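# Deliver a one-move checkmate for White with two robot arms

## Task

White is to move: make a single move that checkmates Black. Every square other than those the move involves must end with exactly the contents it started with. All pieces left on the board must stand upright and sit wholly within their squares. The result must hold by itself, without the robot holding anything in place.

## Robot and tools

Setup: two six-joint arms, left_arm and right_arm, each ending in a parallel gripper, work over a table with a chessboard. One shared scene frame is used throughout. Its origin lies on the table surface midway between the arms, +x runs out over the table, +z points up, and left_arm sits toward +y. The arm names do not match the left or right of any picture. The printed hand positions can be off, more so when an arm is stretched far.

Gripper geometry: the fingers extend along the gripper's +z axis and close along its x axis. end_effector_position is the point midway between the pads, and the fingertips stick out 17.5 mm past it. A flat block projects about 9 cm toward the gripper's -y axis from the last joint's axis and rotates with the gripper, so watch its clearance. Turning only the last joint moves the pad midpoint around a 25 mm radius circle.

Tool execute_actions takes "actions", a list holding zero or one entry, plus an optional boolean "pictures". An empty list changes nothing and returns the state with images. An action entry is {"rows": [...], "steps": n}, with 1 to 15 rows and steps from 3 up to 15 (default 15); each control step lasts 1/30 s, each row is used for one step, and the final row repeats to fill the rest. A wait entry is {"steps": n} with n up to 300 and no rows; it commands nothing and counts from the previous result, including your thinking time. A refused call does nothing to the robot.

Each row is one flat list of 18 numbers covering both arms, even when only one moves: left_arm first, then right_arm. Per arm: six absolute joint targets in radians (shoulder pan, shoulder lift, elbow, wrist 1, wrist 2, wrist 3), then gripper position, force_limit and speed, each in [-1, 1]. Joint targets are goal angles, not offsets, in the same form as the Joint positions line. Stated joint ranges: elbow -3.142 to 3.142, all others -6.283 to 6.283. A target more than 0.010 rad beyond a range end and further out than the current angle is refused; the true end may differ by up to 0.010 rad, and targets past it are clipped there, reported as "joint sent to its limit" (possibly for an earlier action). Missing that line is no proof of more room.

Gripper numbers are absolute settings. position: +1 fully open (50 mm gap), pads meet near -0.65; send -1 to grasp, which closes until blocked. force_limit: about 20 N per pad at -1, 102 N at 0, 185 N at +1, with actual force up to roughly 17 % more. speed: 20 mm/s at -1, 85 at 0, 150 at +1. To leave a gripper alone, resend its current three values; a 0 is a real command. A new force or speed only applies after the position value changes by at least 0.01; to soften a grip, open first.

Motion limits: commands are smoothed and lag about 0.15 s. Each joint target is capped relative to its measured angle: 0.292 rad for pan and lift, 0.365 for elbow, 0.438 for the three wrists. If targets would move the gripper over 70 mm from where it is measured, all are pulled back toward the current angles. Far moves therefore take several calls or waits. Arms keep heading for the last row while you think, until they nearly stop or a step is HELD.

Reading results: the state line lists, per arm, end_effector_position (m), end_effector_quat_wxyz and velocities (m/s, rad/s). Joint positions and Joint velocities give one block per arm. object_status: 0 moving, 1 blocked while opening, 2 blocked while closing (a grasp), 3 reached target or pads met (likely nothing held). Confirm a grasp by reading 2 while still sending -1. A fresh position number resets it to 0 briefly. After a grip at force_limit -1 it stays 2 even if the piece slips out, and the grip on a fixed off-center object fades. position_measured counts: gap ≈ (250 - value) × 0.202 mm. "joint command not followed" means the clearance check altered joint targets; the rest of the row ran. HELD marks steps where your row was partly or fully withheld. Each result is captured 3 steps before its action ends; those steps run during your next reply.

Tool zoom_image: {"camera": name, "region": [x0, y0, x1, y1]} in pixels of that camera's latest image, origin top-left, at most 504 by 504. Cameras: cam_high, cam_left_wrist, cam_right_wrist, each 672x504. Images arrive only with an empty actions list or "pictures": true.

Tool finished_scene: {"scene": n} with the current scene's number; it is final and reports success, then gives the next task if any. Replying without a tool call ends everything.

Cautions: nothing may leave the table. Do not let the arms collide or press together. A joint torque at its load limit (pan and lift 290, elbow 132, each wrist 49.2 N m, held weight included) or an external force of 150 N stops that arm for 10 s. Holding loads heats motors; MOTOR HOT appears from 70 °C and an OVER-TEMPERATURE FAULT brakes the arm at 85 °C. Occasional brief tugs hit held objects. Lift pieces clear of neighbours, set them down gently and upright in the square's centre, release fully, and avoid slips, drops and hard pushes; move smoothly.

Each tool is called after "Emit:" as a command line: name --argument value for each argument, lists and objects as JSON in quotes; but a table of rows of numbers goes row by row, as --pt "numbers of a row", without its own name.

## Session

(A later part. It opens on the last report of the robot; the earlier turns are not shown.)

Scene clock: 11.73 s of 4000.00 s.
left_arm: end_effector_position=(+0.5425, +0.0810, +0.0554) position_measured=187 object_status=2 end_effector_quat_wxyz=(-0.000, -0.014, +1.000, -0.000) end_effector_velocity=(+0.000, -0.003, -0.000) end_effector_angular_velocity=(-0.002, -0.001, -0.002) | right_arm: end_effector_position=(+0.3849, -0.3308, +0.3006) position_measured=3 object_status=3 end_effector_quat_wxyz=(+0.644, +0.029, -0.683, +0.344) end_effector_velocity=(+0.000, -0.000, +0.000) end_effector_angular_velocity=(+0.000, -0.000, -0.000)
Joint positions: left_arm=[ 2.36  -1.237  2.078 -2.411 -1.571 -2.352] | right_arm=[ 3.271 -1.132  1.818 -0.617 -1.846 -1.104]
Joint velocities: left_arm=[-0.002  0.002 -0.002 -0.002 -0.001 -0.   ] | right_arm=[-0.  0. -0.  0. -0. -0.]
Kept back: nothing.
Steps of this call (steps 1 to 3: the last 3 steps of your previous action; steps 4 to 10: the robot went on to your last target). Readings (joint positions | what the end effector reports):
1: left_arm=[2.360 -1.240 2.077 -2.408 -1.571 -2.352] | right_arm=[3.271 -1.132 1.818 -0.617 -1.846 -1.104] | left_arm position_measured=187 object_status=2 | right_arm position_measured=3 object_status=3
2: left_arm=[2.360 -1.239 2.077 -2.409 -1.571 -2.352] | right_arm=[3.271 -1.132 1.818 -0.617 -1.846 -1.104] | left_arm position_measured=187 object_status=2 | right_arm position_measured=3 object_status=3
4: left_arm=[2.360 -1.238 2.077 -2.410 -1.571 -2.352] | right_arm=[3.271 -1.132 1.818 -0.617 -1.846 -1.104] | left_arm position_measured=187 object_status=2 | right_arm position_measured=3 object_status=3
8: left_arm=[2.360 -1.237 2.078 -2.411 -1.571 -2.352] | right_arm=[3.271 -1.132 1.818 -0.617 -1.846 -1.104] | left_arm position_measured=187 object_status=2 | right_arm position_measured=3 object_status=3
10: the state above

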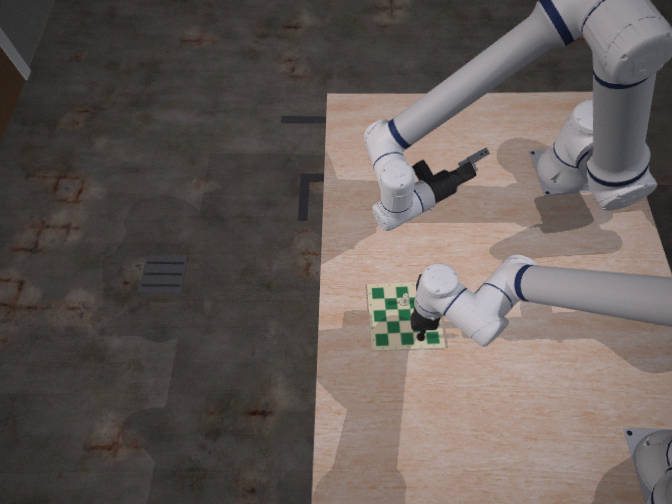

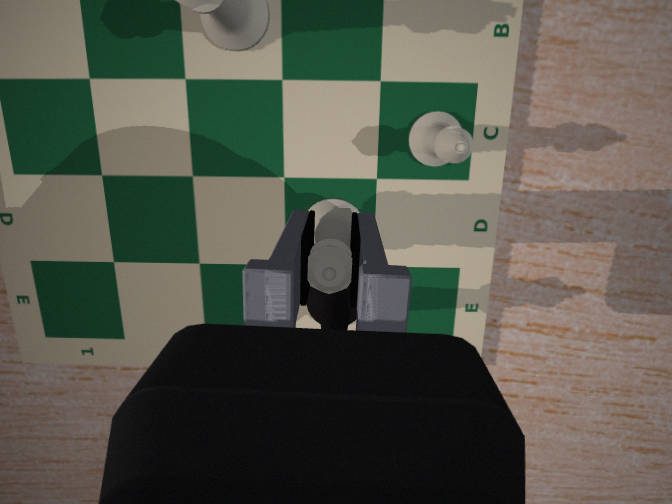

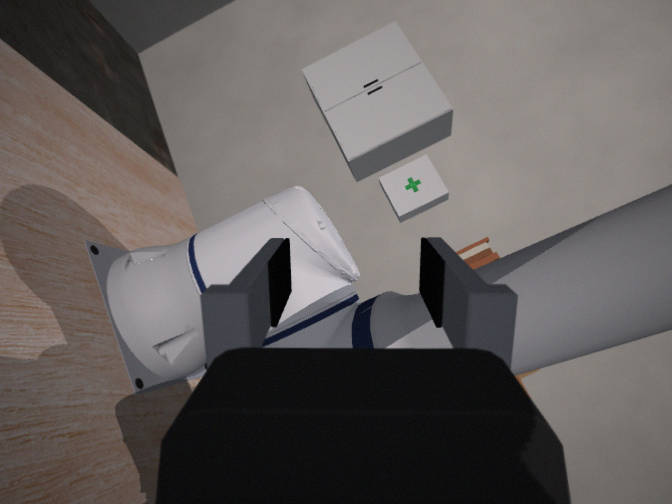

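Emit:
execute_actions --actions '[{"rows":[[2.3599,-1.2187,2.0814,-2.4335,-1.571,-2.352,-1,-0.5,-0.3,3.271,-1.132,1.818,-0.617,-1.846,-1.104,1,0,0]]}]'

Emit:
execute_actions --actions '[{"rows":[[2.3599,-1.2187,2.0814,-2.4335,-1.571,-2.352,0.34,-0.5,-0.3,3.271,-1.132,1.818,-0.617,-1.846,-1.104,1,0,0]]}]'

Emit:
execute_actions --actions '[{"rows":[[2.3599,-1.321,2.038,-2.288,-1.571,-2.352,0.34,-0.5,-0.3,3.271,-1.132,1.818,-0.617,-1.846,-1.104,1,0,0]]}]'

Emit:
execute_actions --actions '[{"steps":10}]' --pictures true

Scene clock: 12.37 s of 4000.00 s.
left_arm: end_effector_position=(+0.5433, +0.0801, +0.0437) position_measured=187 object_status=2 end_effector_quat_wxyz=(-0.000, -0.014, +1.000, -0.000) end_effector_velocity=(-0.000, +0.001, -0.004) end_effector_angular_velocity=(+0.000, +0.001, +0.001) | right_arm: end_effector_position=(+0.3849, -0.3308, +0.3006) position_measured=3 object_status=3 end_effector_quat_wxyz=(+0.644, +0.029, -0.683, +0.344) end_effector_velocity=(-0.000, -0.000, +0.000) end_effector_angular_velocity=(-0.000, +0.001, -0.000)
Joint positions: left_arm=[ 2.36  -1.219  2.081 -2.433 -1.571 -2.352] | right_arm=[ 3.271 -1.132  1.818 -0.617 -1.846 -1.104]
Joint velocities: left_arm=[ 0.002  0.006  0.003 -0.007 -0.     0.   ] | right_arm=[-0.     0.     0.     0.001  0.     0.   ]
Steps of this call (steps 1 to 7: the robot went on to your last target; steps 8 to 19: the first 12 steps of this action). Readings (joint positions | what the end effector reports):
8: left_arm=[2.360 -1.237 2.078 -2.412 -1.571 -2.352] | right_arm=[3.271 -1.132 1.818 -0.617 -1.846 -1.104] | left_arm position_measured=187 object_status=2 | right_arm position_measured=3 object_status=3
9: left_arm=[2.360 -1.233 2.078 -2.417 -1.571 -2.352] | right_arm=[3.271 -1.132 1.818 -0.617 -1.846 -1.104] | left_arm position_measured=187 object_status=2 | right_arm position_measured=3 object_status=3
11: left_arm=[2.360 -1.226 2.080 -2.425 -1.571 -2.352] | right_arm=[3.271 -1.132 1.818 -0.617 -1.846 -1.104] | left_arm position_measured=187 object_status=2 | right_arm position_measured=3 object_status=3
15: left_arm=[2.360 -1.221 2.081 -2.431 -1.571 -2.352] | right_arm=[3.271 -1.132 1.818 -0.617 -1.846 -1.104] | left_arm position_measured=187 object_status=2 | right_arm position_measured=3 object_status=3
19: the state above

Scene clock: 12.87 s of 4000.00 s.
left_arm: end_effector_position=(+0.5433, +0.0801, +0.0432) position_measured=101 object_status=0 end_effector_quat_wxyz=(-0.000, -0.014, +1.000, -0.000) end_effector_velocity=(+0.000, +0.001, -0.000) end_effector_angular_velocity=(+0.001, +0.000, +0.000) | right_arm: end_effector_position=(+0.3849, -0.3308, +0.3006) position_measured=3 object_status=3 end_effector_quat_wxyz=(+0.644, +0.029, -0.683, +0.344) end_effector_velocity=(-0.001, +0.000, -0.000) end_effector_angular_velocity=(-0.000, +0.001, +0.001)
Joint positions: left_arm=[ 2.36  -1.219  2.081 -2.433 -1.571 -2.352] | right_arm=[ 3.271 -1.132  1.818 -0.617 -1.846 -1.104]
Joint velocities: left_arm=[ 0.001 -0.    -0.     0.001  0.     0.   ] | right_arm=[ 0.001 -0.     0.001  0.    -0.    -0.   ]
Steps of this call (steps 1 to 3: the last 3 steps of your previous action; steps 4 to 15: the first 12 steps of this action). Readings (joint positions | what the end effector reports):
4: left_arm=[2.360 -1.219 2.081 -2.433 -1.571 -2.352] | right_arm=[3.271 -1.132 1.818 -0.617 -1.846 -1.104] | left_arm position_measured=182 object_status=0 | right_arm position_measured=3 object_status=3
5: left_arm=[2.360 -1.219 2.081 -2.433 -1.571 -2.352] | right_arm=[3.271 -1.132 1.818 -0.617 -1.846 -1.104] | left_arm position_measured=171 object_status=0 | right_arm position_measured=3 object_status=3
7: left_arm=[2.360 -1.219 2.081 -2.433 -1.571 -2.352] | right_arm=[3.271 -1.132 1.818 -0.617 -1.846 -1.104] | left_arm position_measured=149 object_status=0 | right_arm position_measured=3 object_status=3
11: left_arm=[2.360 -1.219 2.081 -2.433 -1.571 -2.352] | right_arm=[3.271 -1.132 1.818 -0.617 -1.846 -1.104] | left_arm position_measured=107 object_status=0 | right_arm position_measured=3 object_status=3
15: the state above

Scene clock: 13.37 s of 4000.00 s.
left_arm: end_effector_position=(+0.5427, +0.0807, +0.1172) position_measured=101 object_status=3 end_effector_quat_wxyz=(-0.000, -0.014, +1.000, -0.000) end_effector_velocity=(-0.002, +0.000, +0.028) end_effector_angular_velocity=(-0.000, -0.000, -0.001) | right_arm: end_effector_position=(+0.3849, -0.3308, +0.3006) position_measured=3 object_status=3 end_effector_quat_wxyz=(+0.644, +0.029, -0.683, +0.344) end_effector_velocity=(+0.000, +0.000, +0.000) end_effector_angular_velocity=(+0.000, -0.000, +0.000)
Joint positions: left_arm=[ 2.36  -1.317  2.04  -2.294 -1.571 -2.352] | right_arm=[ 3.271 -1.132  1.818 -0.617 -1.846 -1.104]
Joint velocities: left_arm=[-0.001 -0.036 -0.016  0.052 -0.     0.   ] | right_arm=[ 0.     0.    -0.001  0.     0.     0.   ]
Steps of this call (steps 1 to 3: the last 3 steps of your previous action; steps 4 to 15: the first 12 steps of this action). Readings (joint positions | what the end effector reports):
4: left_arm=[2.360 -1.220 2.081 -2.431 -1.571 -2.352] | right_arm=[3.271 -1.132 1.818 -0.617 -1.846 -1.104] | left_arm position_measured=101 object_status=3 | right_arm position_measured=3 object_status=3
5: left_arm=[2.360 -1.235 2.076 -2.407 -1.571 -2.352] | right_arm=[3.271 -1.132 1.818 -0.617 -1.846 -1.104] | left_arm position_measured=101 object_status=3 | right_arm position_measured=3 object_status=3
7: left_arm=[2.360 -1.275 2.057 -2.355 -1.571 -2.352] | right_arm=[3.271 -1.132 1.818 -0.617 -1.846 -1.104] | left_arm position_measured=101 object_status=3 | right_arm position_measured=3 object_status=3
11: left_arm=[2.360 -1.307 2.044 -2.308 -1.571 -2.352] | right_arm=[3.271 -1.132 1.818 -0.617 -1.846 -1.104] | left_arm position_measured=101 object_status=3 | right_arm position_measured=3 object_status=3
15: the state above

Scene clock: 13.70 s of 4000.00 s.
left_arm: end_effector_position=(+0.5426, +0.0808, +0.1203) position_measured=101 object_status=3 end_effector_quat_wxyz=(-0.000, -0.014, +1.000, -0.000) end_effector_velocity=(-0.001, -0.000, +0.001) end_effector_angular_velocity=(+0.001, +0.002, -0.001) | right_arm: end_effector_position=(+0.3849, -0.3308, +0.3006) position_measured=3 object_status=3 end_effector_quat_wxyz=(+0.644, +0.029, -0.683, +0.344) end_effector_velocity=(-0.001, -0.000, -0.000) end_effector_angular_velocity=(-0.000, +0.002, +0.000)
Joint positions: left_arm=[ 2.36  -1.321  2.038 -2.288 -1.571 -2.352] | right_arm=[ 3.271 -1.132  1.818 -0.617 -1.846 -1.104]
Joint velocities: left_arm=[-0.001 -0.002 -0.     0.004 -0.001 -0.   ] | right_arm=[ 0.    -0.     0.002 -0.    -0.     0.   ]
Kept back: nothing.
Steps of this call (steps 1 to 3: the last 3 steps of your previous action; steps 4 to 10: the robot went on to your last target). Readings (joint positions | what the end effector reports):
1: left_arm=[2.360 -1.318 2.039 -2.292 -1.571 -2.352] | right_arm=[3.271 -1.132 1.818 -0.617 -1.846 -1.104] | left_arm position_measured=101 object_status=3 | right_arm position_measured=3 object_status=3
2: left_arm=[2.360 -1.319 2.039 -2.291 -1.571 -2.352] | right_arm=[3.271 -1.132 1.818 -0.617 -1.846 -1.104] | left_arm position_measured=101 object_status=3 | right_arm position_measured=3 object_status=3
4: left_arm=[2.360 -1.320 2.039 -2.290 -1.571 -2.352] | right_arm=[3.271 -1.132 1.818 -0.617 -1.846 -1.104] | left_arm position_measured=101 object_status=3 | right_arm position_measured=3 object_status=3
8: left_arm=[2.360 -1.321 2.038 -2.289 -1.571 -2.352] | right_arm=[3.271 -1.132 1.818 -0.617 -1.846 -1.104] | left_arm position_measured=101 object_status=3 | right_arm position_measured=3 object_status=3
10: the state above

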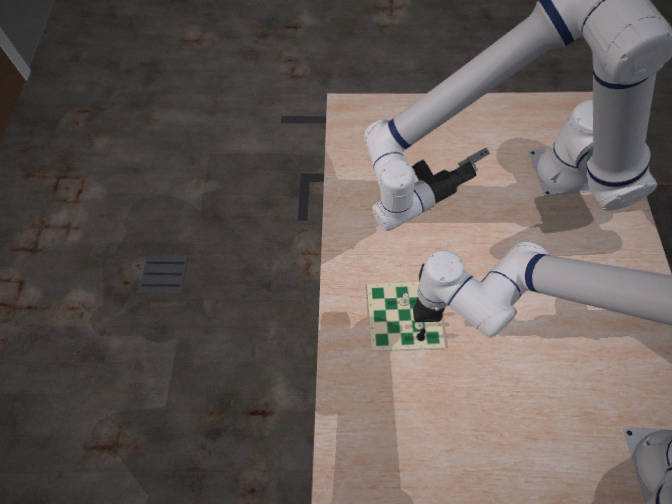

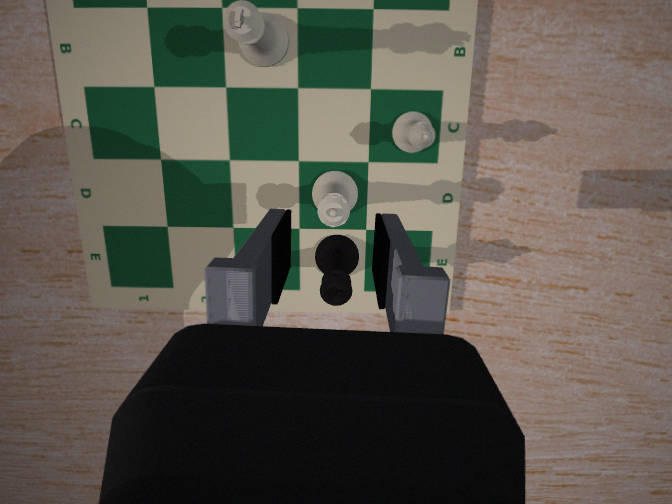

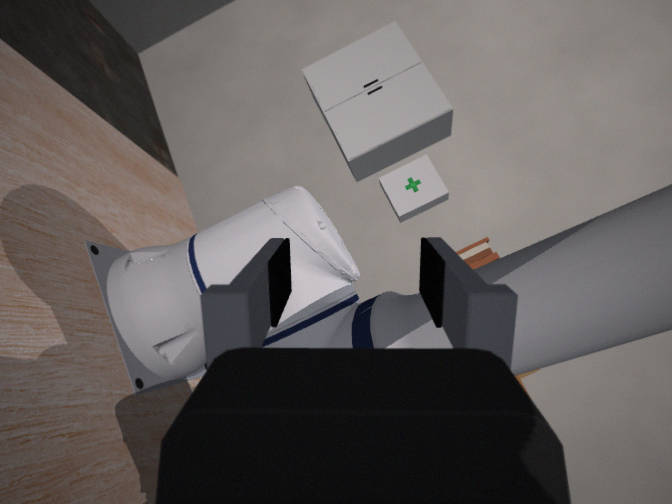

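Emit:
finished_scene --scene 1

The scene is finished: the task was done.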